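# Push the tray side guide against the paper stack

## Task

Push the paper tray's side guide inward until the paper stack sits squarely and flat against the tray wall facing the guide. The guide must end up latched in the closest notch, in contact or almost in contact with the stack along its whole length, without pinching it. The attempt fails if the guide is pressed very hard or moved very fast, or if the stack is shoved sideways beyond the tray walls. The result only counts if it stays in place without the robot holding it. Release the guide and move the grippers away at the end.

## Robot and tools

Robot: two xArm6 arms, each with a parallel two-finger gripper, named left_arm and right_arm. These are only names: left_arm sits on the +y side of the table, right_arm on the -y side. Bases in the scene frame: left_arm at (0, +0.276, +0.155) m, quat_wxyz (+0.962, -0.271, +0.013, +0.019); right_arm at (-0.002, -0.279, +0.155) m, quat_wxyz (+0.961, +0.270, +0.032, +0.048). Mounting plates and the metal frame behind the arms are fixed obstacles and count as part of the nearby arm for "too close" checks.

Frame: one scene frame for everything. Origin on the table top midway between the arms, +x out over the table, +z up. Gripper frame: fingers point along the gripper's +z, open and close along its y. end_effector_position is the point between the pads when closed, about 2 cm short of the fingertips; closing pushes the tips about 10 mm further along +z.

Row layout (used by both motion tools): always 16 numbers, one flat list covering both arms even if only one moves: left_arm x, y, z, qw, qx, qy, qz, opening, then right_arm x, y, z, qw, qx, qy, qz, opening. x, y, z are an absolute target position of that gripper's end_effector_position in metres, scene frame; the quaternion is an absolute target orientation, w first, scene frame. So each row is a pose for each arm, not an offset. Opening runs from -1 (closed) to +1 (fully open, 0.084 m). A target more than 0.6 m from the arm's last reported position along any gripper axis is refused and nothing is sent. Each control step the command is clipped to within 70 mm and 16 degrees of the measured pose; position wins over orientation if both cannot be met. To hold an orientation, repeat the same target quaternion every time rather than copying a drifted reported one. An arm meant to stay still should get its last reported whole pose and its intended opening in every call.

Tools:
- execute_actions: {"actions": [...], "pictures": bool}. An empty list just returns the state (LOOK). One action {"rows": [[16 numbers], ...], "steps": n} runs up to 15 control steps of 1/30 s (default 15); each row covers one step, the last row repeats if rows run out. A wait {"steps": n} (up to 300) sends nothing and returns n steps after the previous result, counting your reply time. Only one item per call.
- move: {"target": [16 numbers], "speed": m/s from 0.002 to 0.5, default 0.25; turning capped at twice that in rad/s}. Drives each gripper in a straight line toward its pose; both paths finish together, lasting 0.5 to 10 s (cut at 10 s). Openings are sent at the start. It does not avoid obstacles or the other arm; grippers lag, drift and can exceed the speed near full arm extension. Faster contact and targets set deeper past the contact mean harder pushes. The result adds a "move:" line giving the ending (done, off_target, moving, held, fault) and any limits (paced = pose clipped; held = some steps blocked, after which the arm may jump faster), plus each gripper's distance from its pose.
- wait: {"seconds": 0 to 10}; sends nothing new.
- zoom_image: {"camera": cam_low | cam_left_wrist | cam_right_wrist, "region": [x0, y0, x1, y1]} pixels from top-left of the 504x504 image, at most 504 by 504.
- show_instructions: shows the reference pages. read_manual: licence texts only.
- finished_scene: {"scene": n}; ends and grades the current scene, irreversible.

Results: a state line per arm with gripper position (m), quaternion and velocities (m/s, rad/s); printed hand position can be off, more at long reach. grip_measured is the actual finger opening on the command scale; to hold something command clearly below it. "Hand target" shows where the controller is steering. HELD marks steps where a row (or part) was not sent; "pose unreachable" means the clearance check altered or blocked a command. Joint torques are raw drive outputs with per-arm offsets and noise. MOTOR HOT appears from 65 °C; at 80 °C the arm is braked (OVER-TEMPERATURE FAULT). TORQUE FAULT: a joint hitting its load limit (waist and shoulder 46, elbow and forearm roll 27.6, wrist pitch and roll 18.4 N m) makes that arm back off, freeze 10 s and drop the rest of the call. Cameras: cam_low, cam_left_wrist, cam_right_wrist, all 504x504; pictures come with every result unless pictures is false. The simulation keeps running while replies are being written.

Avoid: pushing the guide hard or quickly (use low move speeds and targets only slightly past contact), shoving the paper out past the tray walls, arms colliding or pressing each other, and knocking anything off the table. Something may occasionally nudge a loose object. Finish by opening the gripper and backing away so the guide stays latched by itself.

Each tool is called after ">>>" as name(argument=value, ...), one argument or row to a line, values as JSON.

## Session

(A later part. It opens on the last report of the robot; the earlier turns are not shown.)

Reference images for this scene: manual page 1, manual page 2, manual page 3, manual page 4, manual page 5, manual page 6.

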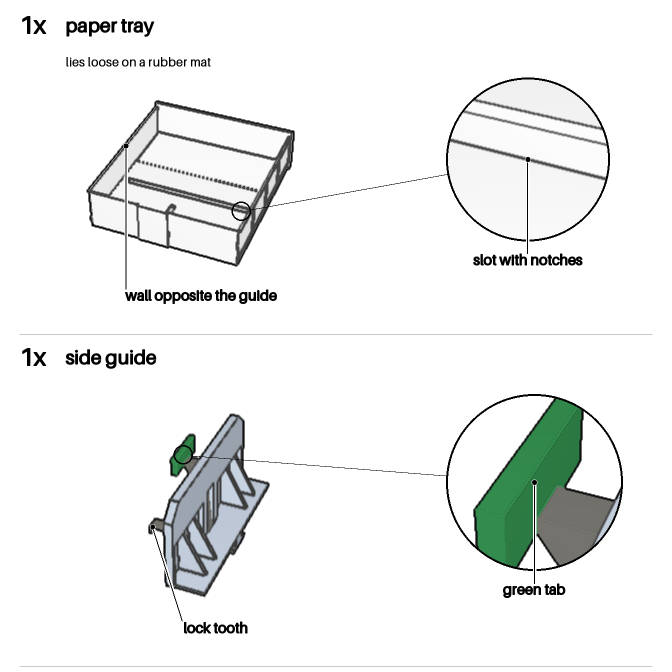

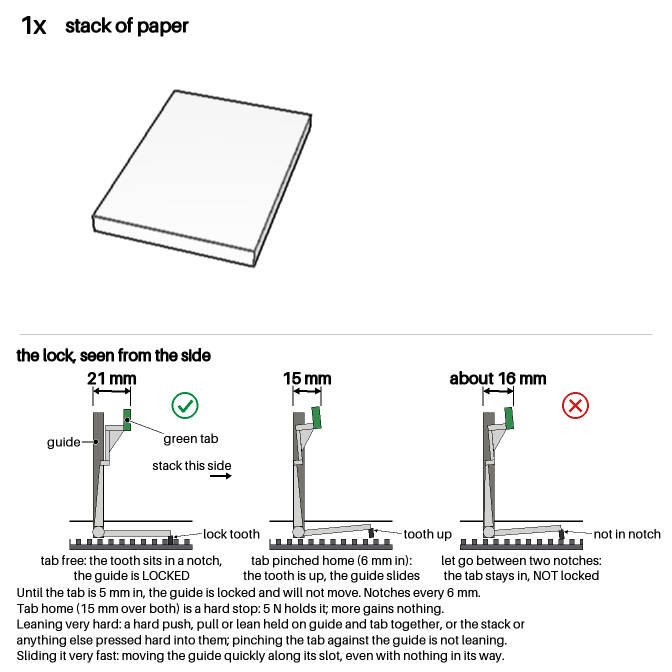

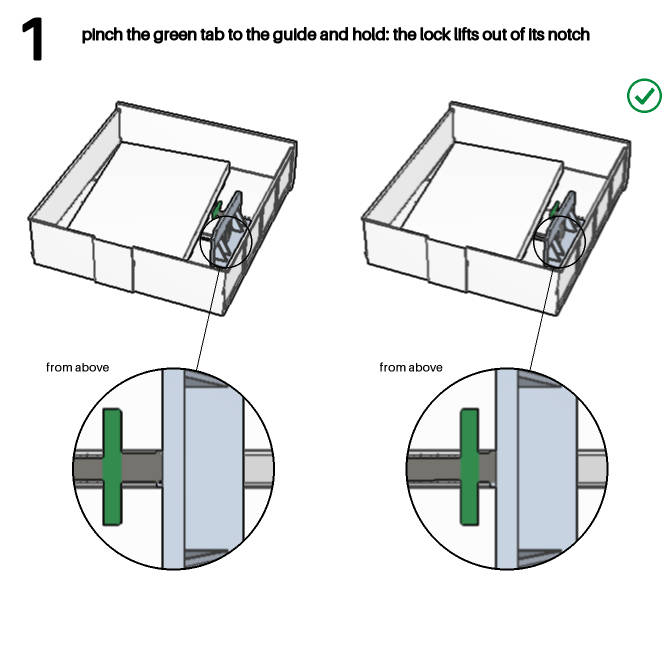

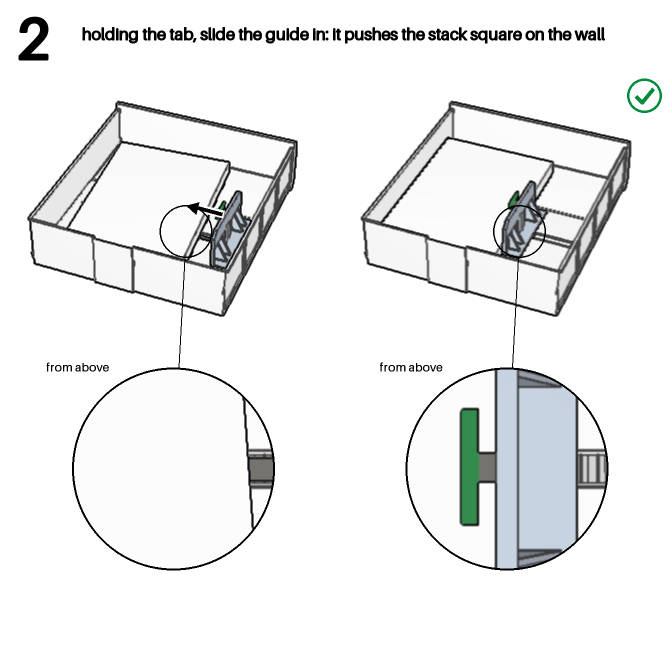

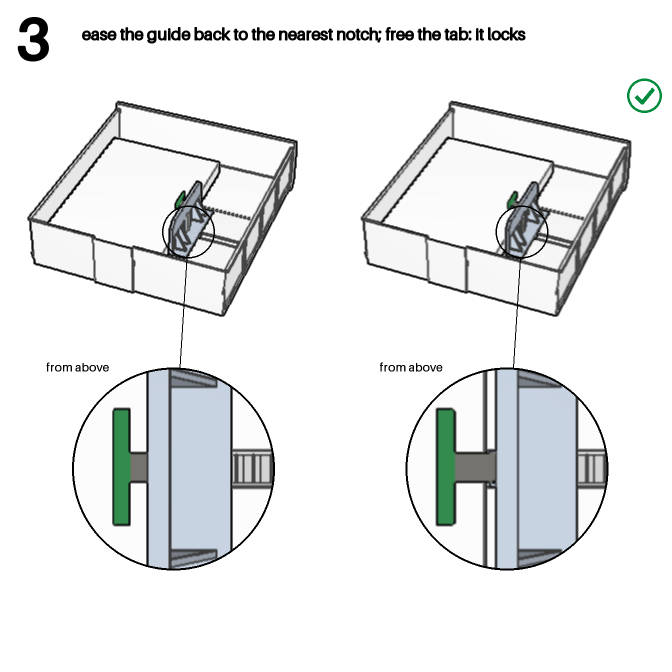

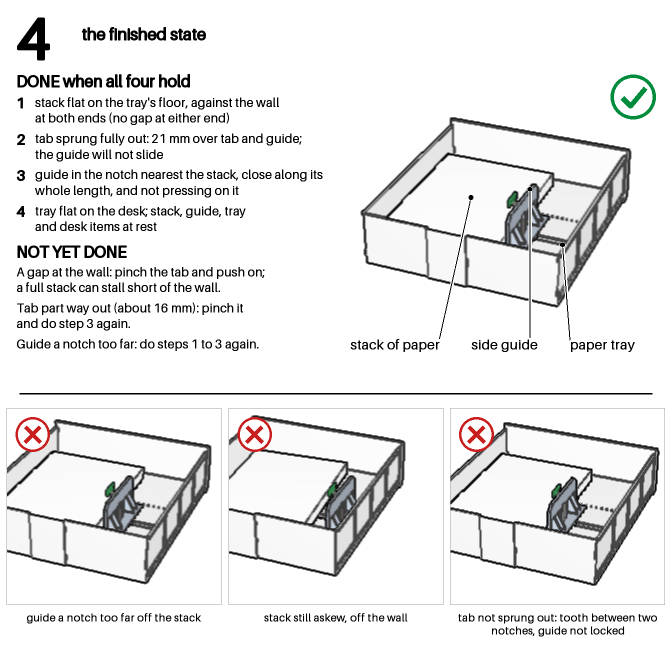

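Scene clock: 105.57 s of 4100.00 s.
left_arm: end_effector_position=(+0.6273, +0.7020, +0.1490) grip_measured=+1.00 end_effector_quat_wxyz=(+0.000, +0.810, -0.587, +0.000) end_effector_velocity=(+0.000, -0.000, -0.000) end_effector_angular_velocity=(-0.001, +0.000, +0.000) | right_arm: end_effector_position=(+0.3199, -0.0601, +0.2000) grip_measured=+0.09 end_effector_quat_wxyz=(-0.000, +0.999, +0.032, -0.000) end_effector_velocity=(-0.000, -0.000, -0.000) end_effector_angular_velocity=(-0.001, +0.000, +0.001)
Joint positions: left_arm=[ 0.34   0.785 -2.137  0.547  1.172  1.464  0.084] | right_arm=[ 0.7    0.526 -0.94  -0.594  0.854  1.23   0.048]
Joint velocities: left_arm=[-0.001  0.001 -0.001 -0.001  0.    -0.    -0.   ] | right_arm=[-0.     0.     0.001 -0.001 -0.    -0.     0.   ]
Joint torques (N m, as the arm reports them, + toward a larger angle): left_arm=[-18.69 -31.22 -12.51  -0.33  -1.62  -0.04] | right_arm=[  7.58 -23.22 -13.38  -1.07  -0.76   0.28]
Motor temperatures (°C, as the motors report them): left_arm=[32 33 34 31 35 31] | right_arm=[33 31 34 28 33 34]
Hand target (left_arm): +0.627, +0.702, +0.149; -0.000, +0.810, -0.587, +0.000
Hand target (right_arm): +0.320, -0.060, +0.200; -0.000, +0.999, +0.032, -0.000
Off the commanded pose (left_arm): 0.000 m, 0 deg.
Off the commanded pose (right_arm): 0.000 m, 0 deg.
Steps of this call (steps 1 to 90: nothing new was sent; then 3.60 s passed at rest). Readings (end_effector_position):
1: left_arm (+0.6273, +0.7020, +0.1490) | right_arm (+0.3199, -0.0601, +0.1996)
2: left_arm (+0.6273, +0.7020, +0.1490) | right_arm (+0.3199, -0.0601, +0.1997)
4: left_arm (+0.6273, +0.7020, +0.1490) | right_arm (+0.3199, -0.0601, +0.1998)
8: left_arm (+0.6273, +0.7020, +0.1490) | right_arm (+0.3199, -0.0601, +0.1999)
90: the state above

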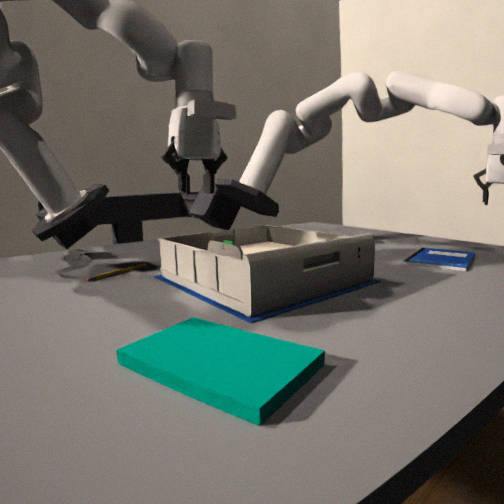

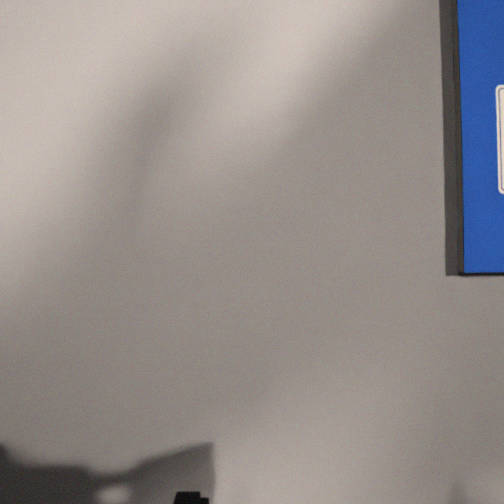

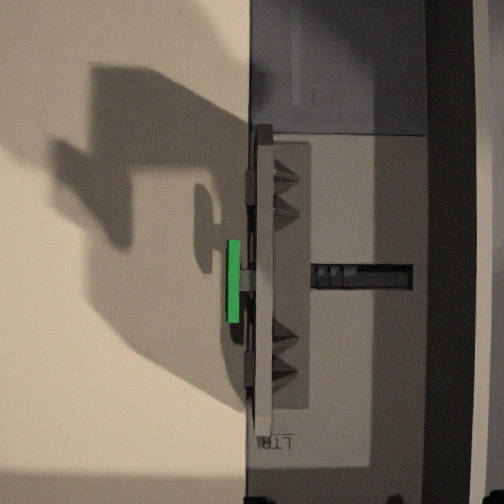

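>>> move(
  target=[0.6273,0.7020,0.149,0,0.81,-0.587,0,1,0.3745,-0.030,0.12,0,0.9995,0.032,0,0.1],
)

>>> move(
  target=[0.6273,0.7020,0.149,0,0.81,-0.587,0,1,0.3745,-0.030,0.074,0,0.9995,0.032,0,0.1],
  speed=0.06,
)

>>> move(
  target=[0.6273,0.7020,0.149,0,0.81,-0.587,0,1,0.3745,-0.030,0.074,0,0.9995,0.032,0,-0.8],
)

>>> move(
  target=[0.6273,0.7020,0.149,0,0.81,-0.587,0,1,0.3747,-0.0335,0.074,0,0.9995,0.032,0,-0.8],
  speed=0.005,
)

>>> move(
  target=[0.6273,0.7020,0.149,0,0.81,-0.587,0,1,0.3747,-0.0335,0.074,0,0.9995,0.032,0,-0.55],
)

>>> move(
  target=[0.6273,0.7020,0.149,0,0.81,-0.587,0,1,0.3743,-0.0265,0.074,0,0.9995,0.032,0,-0.55],
  speed=0.003,
)

>>> move(
  target=[0.6273,0.7020,0.149,0,0.81,-0.587,0,1,0.3745,-0.029,0.074,0,0.9995,0.032,0,0.1],
  speed=0.01,
)

>>> move(
  target=[0.6273,0.7020,0.149,0,0.81,-0.587,0,1,0.3745,-0.029,0.125,0,0.9995,0.032,0,0.1],
  speed=0.08,
)

>>> move(
  target=[0.6273,0.7020,0.149,0,0.81,-0.587,0,1,0.32,-0.06,0.2,0,0.9995,0.032,0,0.1],
)

Scene clock: 118.03 s of 4100.00 s.
left_arm: end_effector_position=(+0.6273, +0.7020, +0.1490) grip_measured=+1.00 end_effector_quat_wxyz=(+0.000, +0.810, -0.587, -0.000) end_effector_velocity=(-0.000, +0.001, +0.001) end_effector_angular_velocity=(+0.001, -0.000, +0.001) | right_arm: end_effector_position=(+0.3745, -0.0299, +0.1204) grip_measured=+0.09 end_effector_quat_wxyz=(-0.000, +0.999, +0.032, +0.000) end_effector_velocity=(+0.000, -0.000, -0.003) end_effector_angular_velocity=(-0.003, +0.003, -0.000)
Joint positions: left_arm=[ 0.34   0.785 -2.137  0.547  1.172  1.464  0.084] | right_arm=[ 0.575  0.825 -1.172 -0.714  0.773  1.235  0.048]
Joint velocities: left_arm=[ 0.001 -0.002 -0.001  0.001  0.001  0.001  0.   ] | right_arm=[-0.004  0.009 -0.006 -0.001  0.001 -0.001  0.   ]
Joint torques (N m, as the arm reports them, + toward a larger angle): left_arm=[-18.69 -30.88 -12.57  -0.31  -1.62  -0.08] | right_arm=[ 10.34 -27.87 -11.75  -0.55  -0.47   0.24]
Motor temperatures (°C, as the motors report them): left_arm=[32 33 34 31 35 31] | right_arm=[33 31 34 28 33 34]
Hand target (left_arm): +0.627, +0.702, +0.149; +0.000, +0.810, -0.587, +0.000
Hand target (right_arm): +0.375, -0.030, +0.120; +0.000, +0.999, +0.032, +0.000
Off the commanded pose (left_arm): 0.000 m, 0 deg.
Off the commanded pose (right_arm): 0.000 m, 0 deg.
After step 90, 8.43 s passed at rest.
move: done

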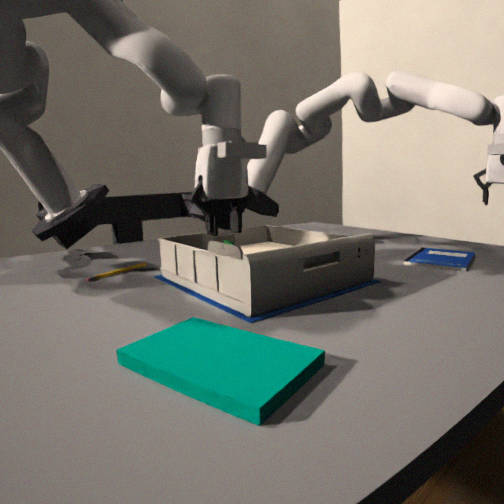

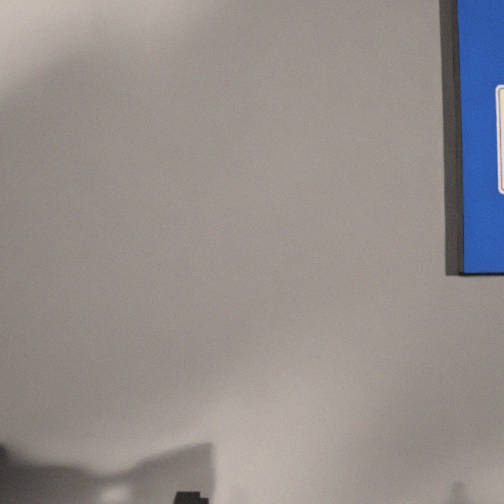

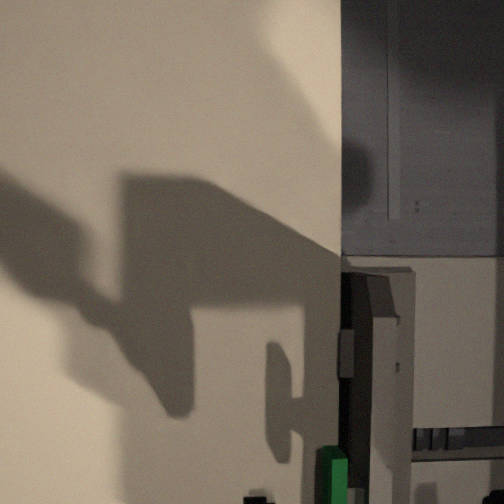

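Scene clock: 119.17 s of 4100.00 s.
left_arm: end_effector_position=(+0.6273, +0.7020, +0.1490) grip_measured=+1.00 end_effector_quat_wxyz=(+0.000, +0.810, -0.587, -0.000) end_effector_velocity=(-0.000, -0.000, -0.000) end_effector_angular_velocity=(-0.002, +0.001, +0.001) | right_arm: end_effector_position=(+0.3747, -0.0299, +0.0744) grip_measured=+0.09 end_effector_quat_wxyz=(-0.000, +0.999, +0.032, +0.000) end_effector_velocity=(+0.001, +0.000, -0.002) end_effector_angular_velocity=(+0.001, -0.002, -0.000)
Joint positions: left_arm=[ 0.34   0.785 -2.137  0.547  1.172  1.464  0.084] | right_arm=[ 0.518  0.925 -1.199 -0.81   0.708  1.292  0.048]
Joint velocities: left_arm=[ 0.     0.001 -0.001 -0.002  0.001  0.     0.   ] | right_arm=[-0.003  0.005 -0.003 -0.007 -0.003  0.004 -0.   ]
Joint torques (N m, as the arm reports them, + toward a larger angle): left_arm=[-18.64 -31.04 -12.52  -0.38  -1.58   0.01] | right_arm=[ 10.03 -28.52 -10.51  -0.66  -0.5    0.33]
Motor temperatures (°C, as the motors report them): left_arm=[32 33 34 31 35 31] | right_arm=[33 31 34 28 33 34]
Hand target (left_arm): +0.627, +0.702, +0.149; +0.000, +0.810, -0.587, +0.000
Hand target (right_arm): +0.375, -0.030, +0.074; +0.000, +0.999, +0.032, +0.000
Off the commanded pose (left_arm): 0.000 m, 0 deg.
Off the commanded pose (right_arm): 0.000 m, 0 deg.
move: done

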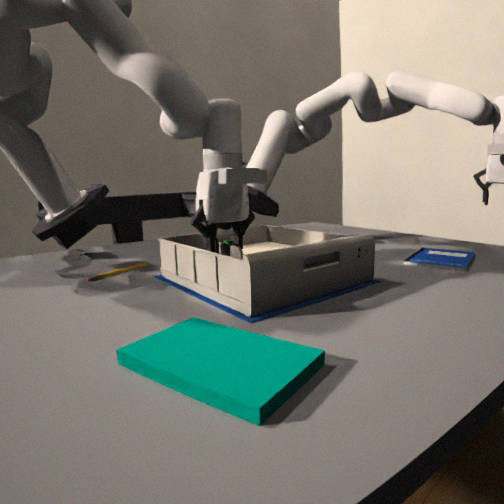

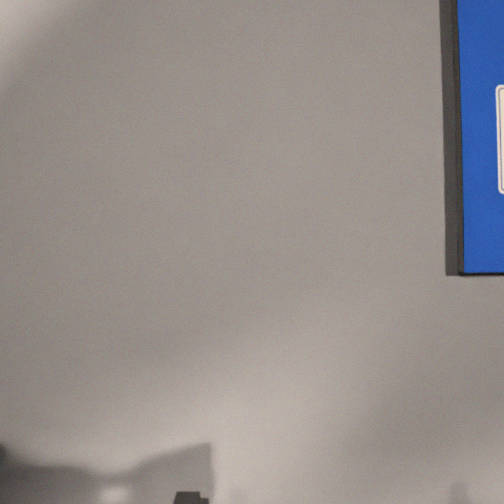

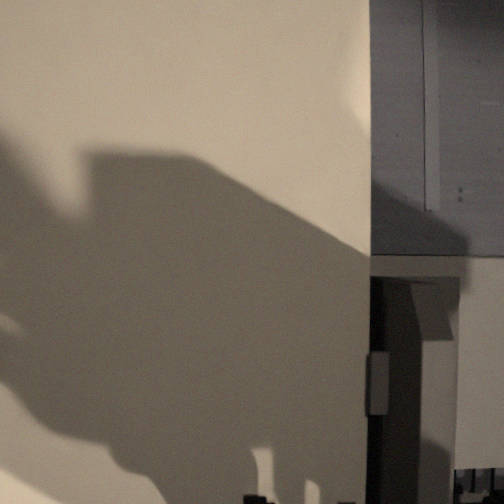

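Scene clock: 119.87 s of 4100.00 s.
left_arm: end_effector_position=(+0.6273, +0.7020, +0.1490) grip_measured=+1.00 end_effector_quat_wxyz=(+0.000, +0.810, -0.587, -0.000) end_effector_velocity=(+0.001, -0.000, +0.000) end_effector_angular_velocity=(+0.000, -0.002, -0.002) | right_arm: end_effector_position=(+0.3747, -0.0298, +0.0743) grip_measured=-0.66 end_effector_quat_wxyz=(-0.000, +0.999, +0.032, +0.000) end_effector_velocity=(-0.001, -0.000, -0.001) end_effector_angular_velocity=(-0.001, +0.000, +0.002)
Joint positions: left_arm=[ 0.34   0.785 -2.137  0.547  1.172  1.464  0.084] | right_arm=[ 0.518  0.925 -1.199 -0.81   0.707  1.292  0.015]
Joint velocities: left_arm=[-0.001 -0.     0.     0.    -0.001  0.001  0.   ] | right_arm=[ 0.     0.001  0.001 -0.001  0.    -0.     0.   ]
Joint torques (N m, as the arm reports them, + toward a larger angle): left_arm=[-18.74 -31.01 -12.5   -0.34  -1.55  -0.05] | right_arm=[  9.41 -26.5  -10.2   -0.93  -0.28   0.01]
Motor temperatures (°C, as the motors report them): left_arm=[32 33 34 31 35 31] | right_arm=[33 31 34 28 33 34]
Hand target (left_arm): +0.627, +0.702, +0.149; +0.000, +0.810, -0.587, +0.000
Hand target (right_arm): +0.375, -0.030, +0.074; -0.000, +0.999, +0.032, -0.000
Off the commanded pose (left_arm): 0.000 m, 0 deg.
Off the commanded pose (right_arm): 0.000 m, 0 deg.
move: done

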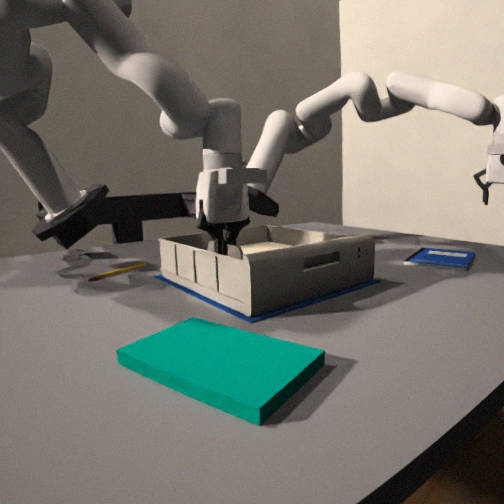

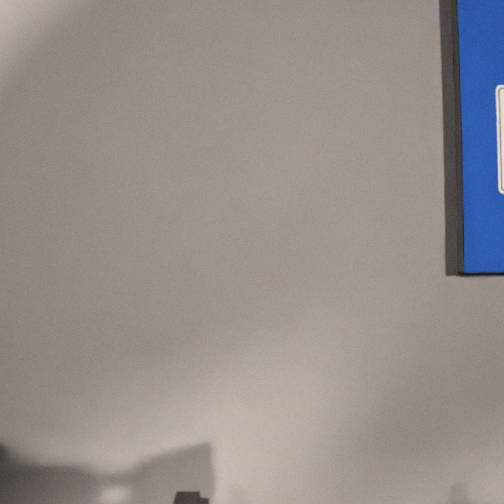

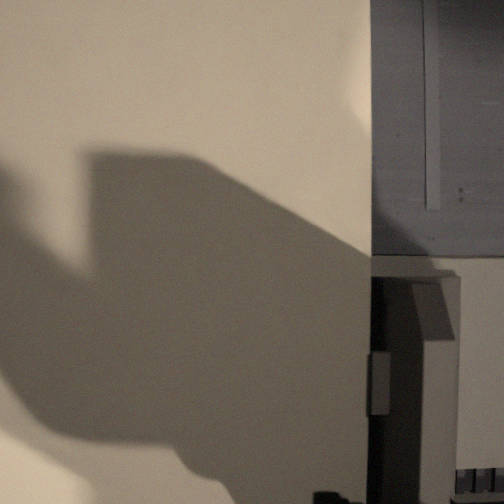

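Scene clock: 120.83 s of 4100.00 s.
left_arm: end_effector_position=(+0.6273, +0.7020, +0.1490) grip_measured=+1.00 end_effector_quat_wxyz=(-0.000, +0.810, -0.587, -0.000) end_effector_velocity=(-0.001, +0.000, -0.001) end_effector_angular_velocity=(-0.001, +0.002, +0.001) | right_arm: end_effector_position=(+0.3749, -0.0333, +0.0742) grip_measured=-0.66 end_effector_quat_wxyz=(-0.000, +0.999, +0.032, +0.000) end_effector_velocity=(-0.001, -0.001, -0.001) end_effector_angular_velocity=(-0.001, +0.001, +0.001)
Joint positions: left_arm=[ 0.34   0.785 -2.137  0.547  1.172  1.464  0.084] | right_arm=[ 0.512  0.917 -1.189 -0.816  0.705  1.292  0.015]
Joint velocities: left_arm=[ 0.001  0.001  0.    -0.001  0.001 -0.    -0.   ] | right_arm=[-0.002 -0.001  0.003 -0.002 -0.001  0.     0.   ]
Joint torques (N m, as the arm reports them, + toward a larger angle): left_arm=[-18.54 -30.89 -12.55  -0.43  -1.54  -0.03] | right_arm=[  8.1  -25.69  -9.61  -1.13   0.08   0.06]
Motor temperatures (°C, as the motors report them): left_arm=[32 33 34 31 35 31] | right_arm=[33 31 34 28 33 34]
Hand target (left_arm): +0.627, +0.702, +0.149; +0.000, +0.810, -0.587, +0.000
Hand target (right_arm): +0.375, -0.034, +0.074; +0.000, +0.999, +0.032, +0.000
Off the commanded pose (left_arm): 0.000 m, 0 deg.
Off the commanded pose (right_arm): 0.000 m, 0 deg.
move: done

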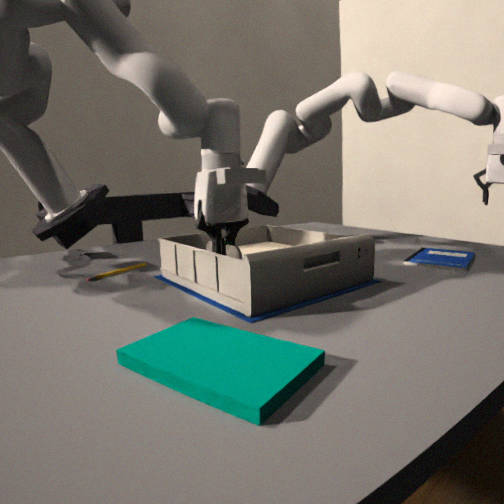

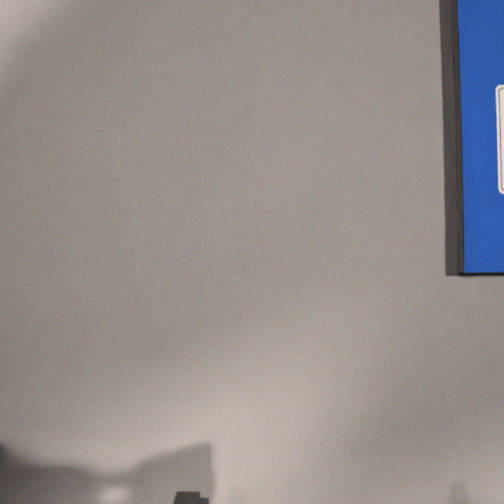

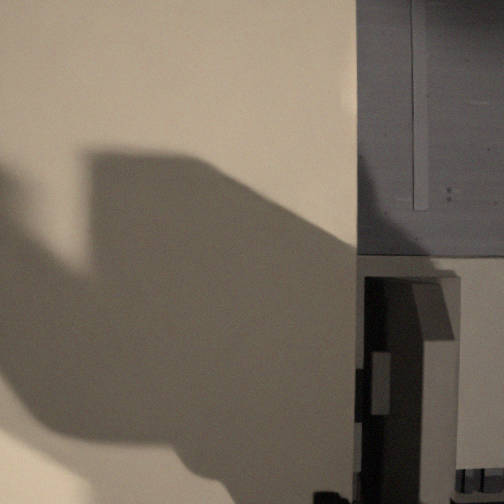

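Scene clock: 121.53 s of 4100.00 s.
left_arm: end_effector_position=(+0.6273, +0.7020, +0.1490) grip_measured=+1.00 end_effector_quat_wxyz=(+0.000, +0.810, -0.587, -0.000) end_effector_velocity=(+0.000, -0.001, +0.000) end_effector_angular_velocity=(+0.001, +0.000, -0.003) | right_arm: end_effector_position=(+0.3747, -0.0335, +0.0740) grip_measured=-0.57 end_effector_quat_wxyz=(+0.000, +0.999, +0.032, -0.000) end_effector_velocity=(+0.000, +0.001, +0.000) end_effector_angular_velocity=(+0.001, -0.001, -0.000)
Joint positions: left_arm=[ 0.34   0.785 -2.137  0.547  1.172  1.464  0.084] | right_arm=[ 0.511  0.917 -1.188 -0.816  0.705  1.292  0.019]
Joint velocities: left_arm=[-0.002 -0.001  0.002  0.001 -0.     0.    -0.   ] | right_arm=[ 0.001  0.001 -0.002  0.001 -0.     0.     0.   ]
Joint torques (N m, as the arm reports them, + toward a larger angle): left_arm=[-18.47 -30.88 -12.54  -0.37  -1.6   -0.06] | right_arm=[ 10.36 -27.99 -10.93  -0.65  -0.74   0.21]
Motor temperatures (°C, as the motors report them): left_arm=[32 33 34 31 35 31] | right_arm=[33 31 34 28 33 34]
Hand target (left_arm): +0.627, +0.702, +0.149; -0.000, +0.810, -0.587, +0.000
Hand target (right_arm): +0.375, -0.034, +0.074; -0.000, +0.999, +0.032, -0.000
Off the commanded pose (left_arm): 0.000 m, 0 deg.
Off the commanded pose (right_arm): 0.000 m, 0 deg.
move: done

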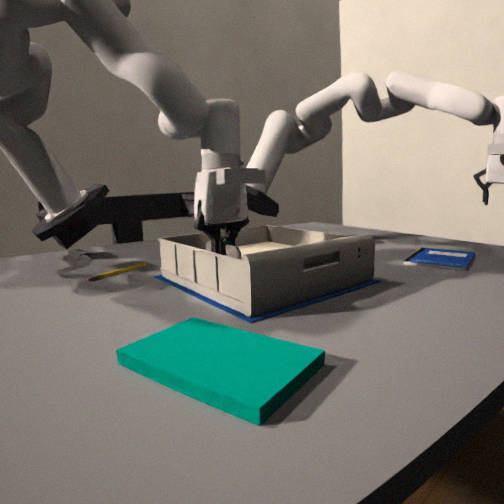

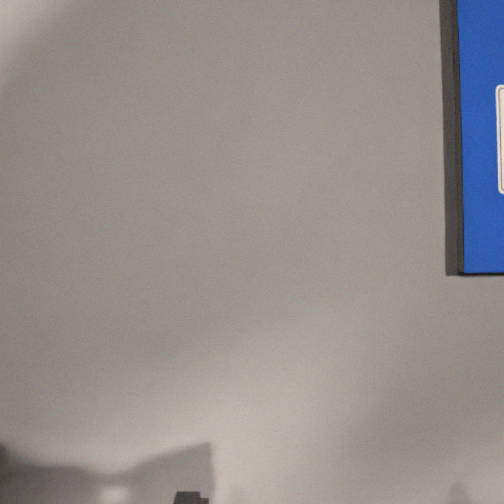

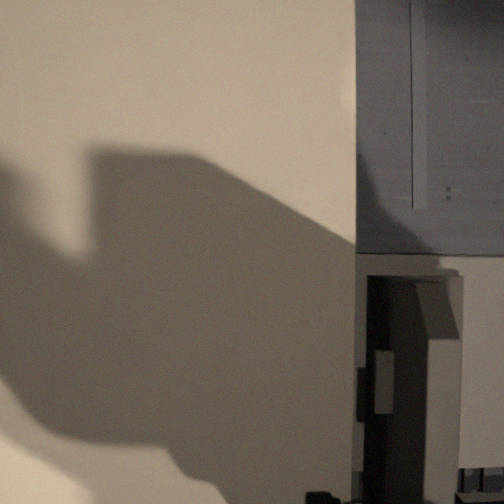

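Scene clock: 124.10 s of 4100.00 s.
left_arm: end_effector_position=(+0.6273, +0.7020, +0.1490) grip_measured=+1.00 end_effector_quat_wxyz=(+0.000, +0.810, -0.587, -0.000) end_effector_velocity=(-0.001, +0.000, -0.000) end_effector_angular_velocity=(+0.000, +0.002, -0.001) | right_arm: end_effector_position=(+0.3743, -0.0271, +0.0740) grip_measured=-0.56 end_effector_quat_wxyz=(+0.001, +0.999, +0.032, -0.000) end_effector_velocity=(-0.001, +0.000, -0.001) end_effector_angular_velocity=(-0.001, +0.002, +0.001)
Joint positions: left_arm=[ 0.34   0.785 -2.137  0.547  1.172  1.464  0.084] | right_arm=[ 0.523  0.933 -1.208 -0.805  0.711  1.292  0.019]
Joint velocities: left_arm=[ 0.001 -0.     0.001  0.001  0.001  0.001  0.   ] | right_arm=[ 0.001  0.002  0.     0.002  0.    -0.     0.   ]
Joint torques (N m, as the arm reports them, + toward a larger angle): left_arm=[-18.74 -30.76 -12.49  -0.3   -1.63   0.01] | right_arm=[ 12.07 -26.83 -12.09  -0.38  -2.3    0.15]
Motor temperatures (°C, as the motors report them): left_arm=[32 33 34 31 35 31] | right_arm=[33 31 34 28 33 34]
Hand target (left_arm): +0.627, +0.702, +0.149; -0.000, +0.810, -0.587, +0.000
Hand target (right_arm): +0.374, -0.026, +0.074; -0.000, +0.999, +0.032, -0.000
Off the commanded pose (left_arm): 0.000 m, 0 deg.
Off the commanded pose (right_arm): 0.001 m, 0 deg.
move: done

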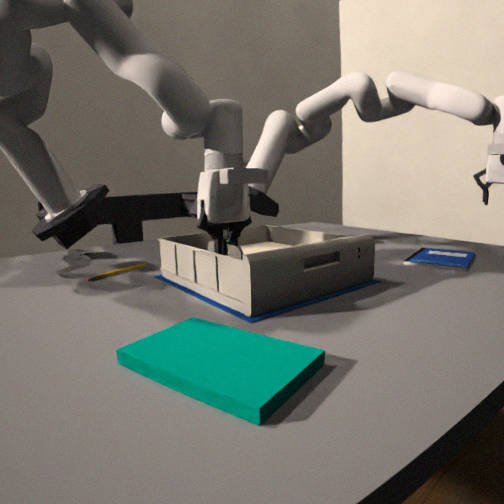

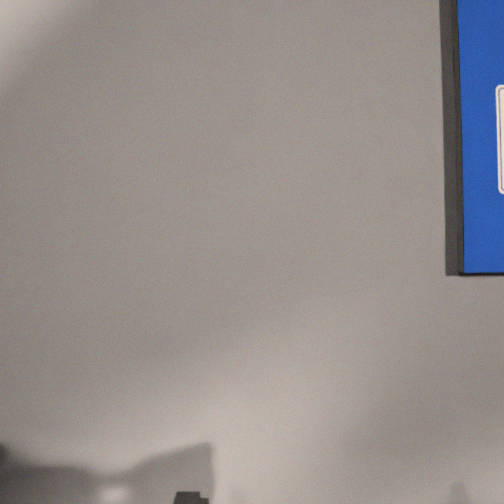

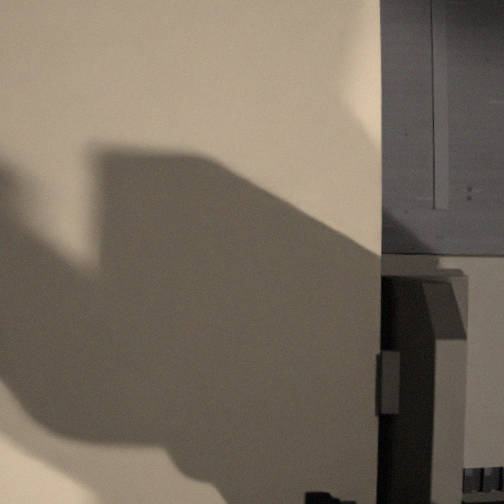

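Scene clock: 124.80 s of 4100.00 s.
left_arm: end_effector_position=(+0.6273, +0.7020, +0.1490) grip_measured=+1.00 end_effector_quat_wxyz=(-0.000, +0.810, -0.587, +0.000) end_effector_velocity=(-0.000, +0.000, +0.000) end_effector_angular_velocity=(-0.001, -0.001, +0.002) | right_arm: end_effector_position=(+0.3745, -0.0289, +0.0740) grip_measured=+0.09 end_effector_quat_wxyz=(+0.000, +0.999, +0.032, -0.000) end_effector_velocity=(+0.000, +0.000, +0.000) end_effector_angular_velocity=(+0.001, -0.001, +0.001)
Joint positions: left_arm=[ 0.34   0.785 -2.137  0.547  1.172  1.464  0.084] | right_arm=[ 0.519  0.928 -1.202 -0.808  0.708  1.292  0.048]
Joint velocities: left_arm=[ 0.001 -0.    -0.001 -0.001 -0.    -0.    -0.   ] | right_arm=[-0.    -0.001  0.001 -0.001 -0.001 -0.    -0.   ]
Joint torques (N m, as the arm reports them, + toward a larger angle): left_arm=[-18.87 -30.88 -12.47  -0.29  -1.55  -0.08] | right_arm=[  9.71 -28.53 -11.01  -0.31  -0.55   0.35]
Motor temperatures (°C, as the motors report them): left_arm=[32 33 34 31 35 31] | right_arm=[33 31 34 28 33 34]
Hand target (left_arm): +0.627, +0.702, +0.149; +0.000, +0.810, -0.587, -0.000
Hand target (right_arm): +0.375, -0.029, +0.074; +0.000, +0.999, +0.032, +0.000
Off the commanded pose (left_arm): 0.000 m, 0 deg.
Off the commanded pose (right_arm): 0.000 m, 0 deg.
move: done

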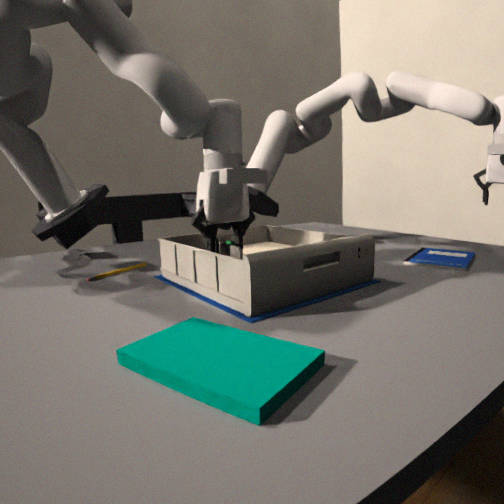

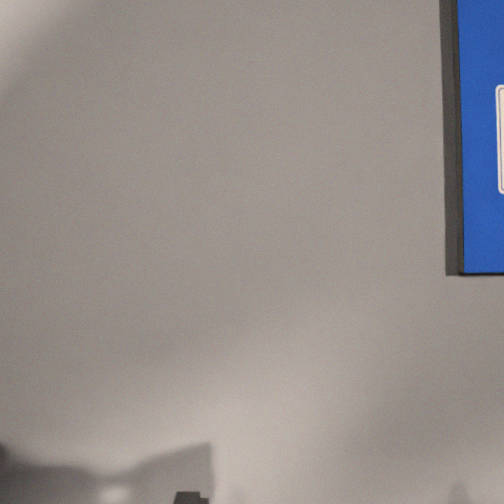

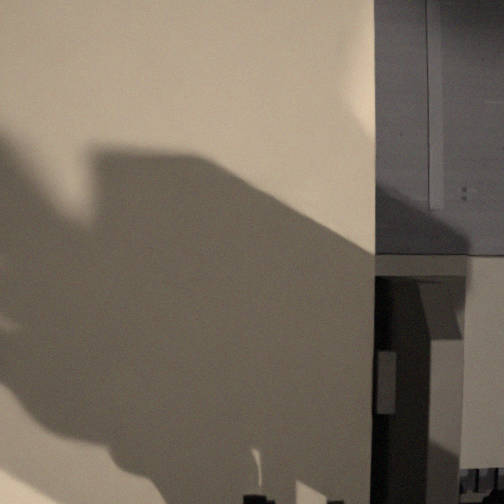

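Scene clock: 125.87 s of 4100.00 s.
left_arm: end_effector_position=(+0.6273, +0.7020, +0.1490) grip_measured=+1.00 end_effector_quat_wxyz=(+0.000, +0.810, -0.587, -0.000) end_effector_velocity=(+0.001, +0.000, +0.001) end_effector_angular_velocity=(+0.003, -0.002, -0.001) | right_arm: end_effector_position=(+0.3742, -0.0291, +0.1246) grip_measured=+0.09 end_effector_quat_wxyz=(+0.000, +0.999, +0.032, -0.000) end_effector_velocity=(+0.000, +0.000, +0.003) end_effector_angular_velocity=(+0.001, -0.001, +0.001)
Joint positions: left_arm=[ 0.34   0.785 -2.137  0.547  1.172  1.464  0.084] | right_arm=[ 0.581  0.819 -1.173 -0.703  0.781  1.23   0.048]
Joint velocities: left_arm=[-0.001 -0.    -0.001  0.003 -0.    -0.     0.   ] | right_arm=[ 0.003 -0.005  0.     0.004  0.004 -0.003  0.   ]
Joint torques (N m, as the arm reports them, + toward a larger angle): left_arm=[-18.65 -30.9  -12.6   -0.33  -1.55  -0.03] | right_arm=[  9.48 -28.25 -12.24  -0.34  -0.68   0.34]
Motor temperatures (°C, as the motors report them): left_arm=[32 33 34 31 35 31] | right_arm=[33 31 34 28 33 34]
Hand target (left_arm): +0.627, +0.702, +0.149; +0.000, +0.810, -0.587, +0.000
Hand target (right_arm): +0.374, -0.029, +0.125; -0.000, +0.999, +0.032, -0.000
Off the commanded pose (left_arm): 0.000 m, 0 deg.
Off the commanded pose (right_arm): 0.001 m, 0 deg.
move: done

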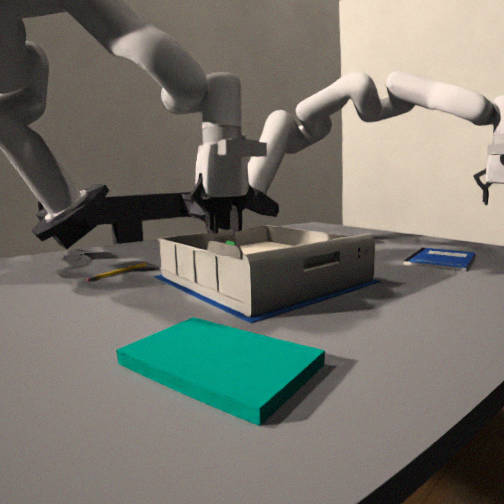

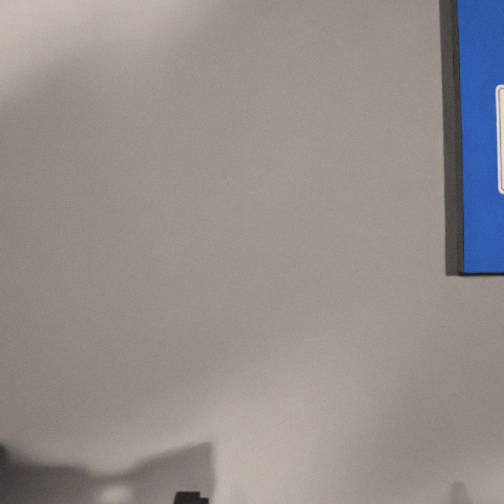

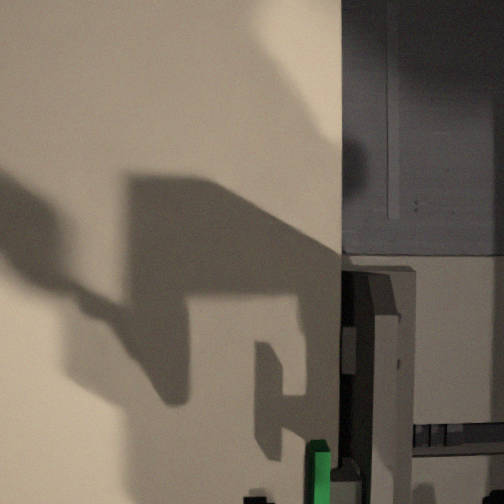

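Scene clock: 126.90 s of 4100.00 s.
left_arm: end_effector_position=(+0.6273, +0.7020, +0.1490) grip_measured=+1.00 end_effector_quat_wxyz=(+0.000, +0.810, -0.587, -0.000) end_effector_velocity=(-0.000, -0.001, -0.001) end_effector_angular_velocity=(-0.003, +0.001, -0.001) | right_arm: end_effector_position=(+0.3199, -0.0601, +0.1996) grip_measured=+0.09 end_effector_quat_wxyz=(+0.000, +0.999, +0.032, -0.000) end_effector_velocity=(-0.001, -0.000, +0.001) end_effector_angular_velocity=(-0.000, -0.000, +0.001)
Joint positions: left_arm=[ 0.34   0.785 -2.137  0.547  1.172  1.464  0.084] | right_arm=[ 0.7    0.527 -0.94  -0.594  0.854  1.23   0.048]
Joint velocities: left_arm=[-0.     0.001  0.002 -0.002 -0.     0.     0.   ] | right_arm=[ 0.003 -0.005  0.004  0.002  0.002 -0.     0.   ]
Joint torques (N m, as the arm reports them, + toward a larger angle): left_arm=[-18.65 -30.84 -12.42  -0.26  -1.65  -0.06] | right_arm=[  8.07 -23.68 -13.74  -0.46  -0.69   0.34]
Motor temperatures (°C, as the motors report them): left_arm=[32 33 34 31 35 31] | right_arm=[33 31 34 28 33 34]
Hand target (left_arm): +0.627, +0.702, +0.149; -0.000, +0.810, -0.587, +0.000
Hand target (right_arm): +0.320, -0.060, +0.200; -0.000, +0.999, +0.032, -0.000
Off the commanded pose (left_arm): 0.000 m, 0 deg.
Off the commanded pose (right_arm): 0.000 m, 0 deg.
move: done

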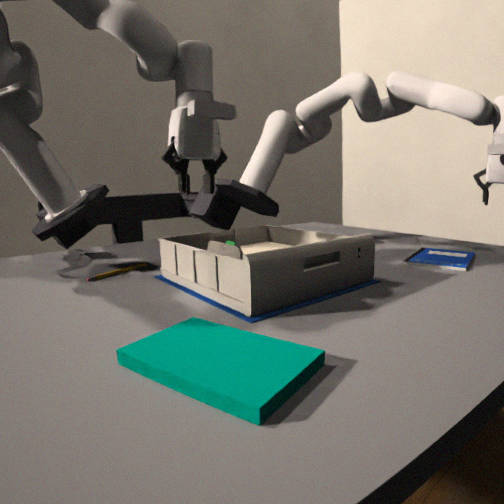

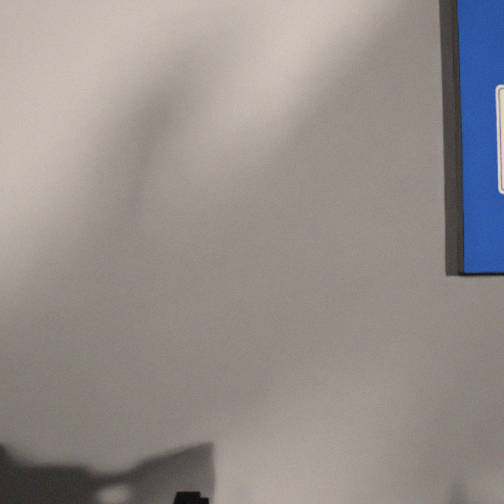

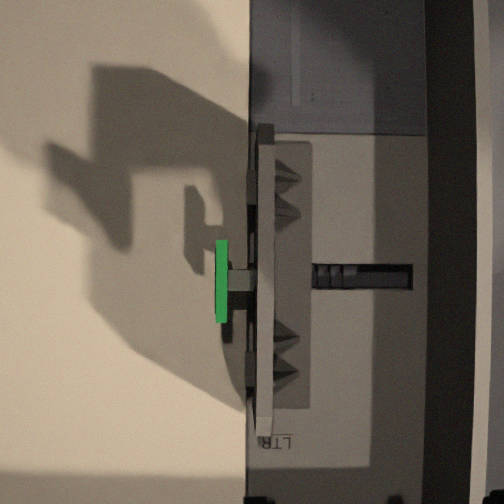

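The tab has sprung out, so the guide is locked, and it sits about 2–3 mm from the stack.

>>> finished_scene(
  scene=2,
)

The scene is finished: the task was done.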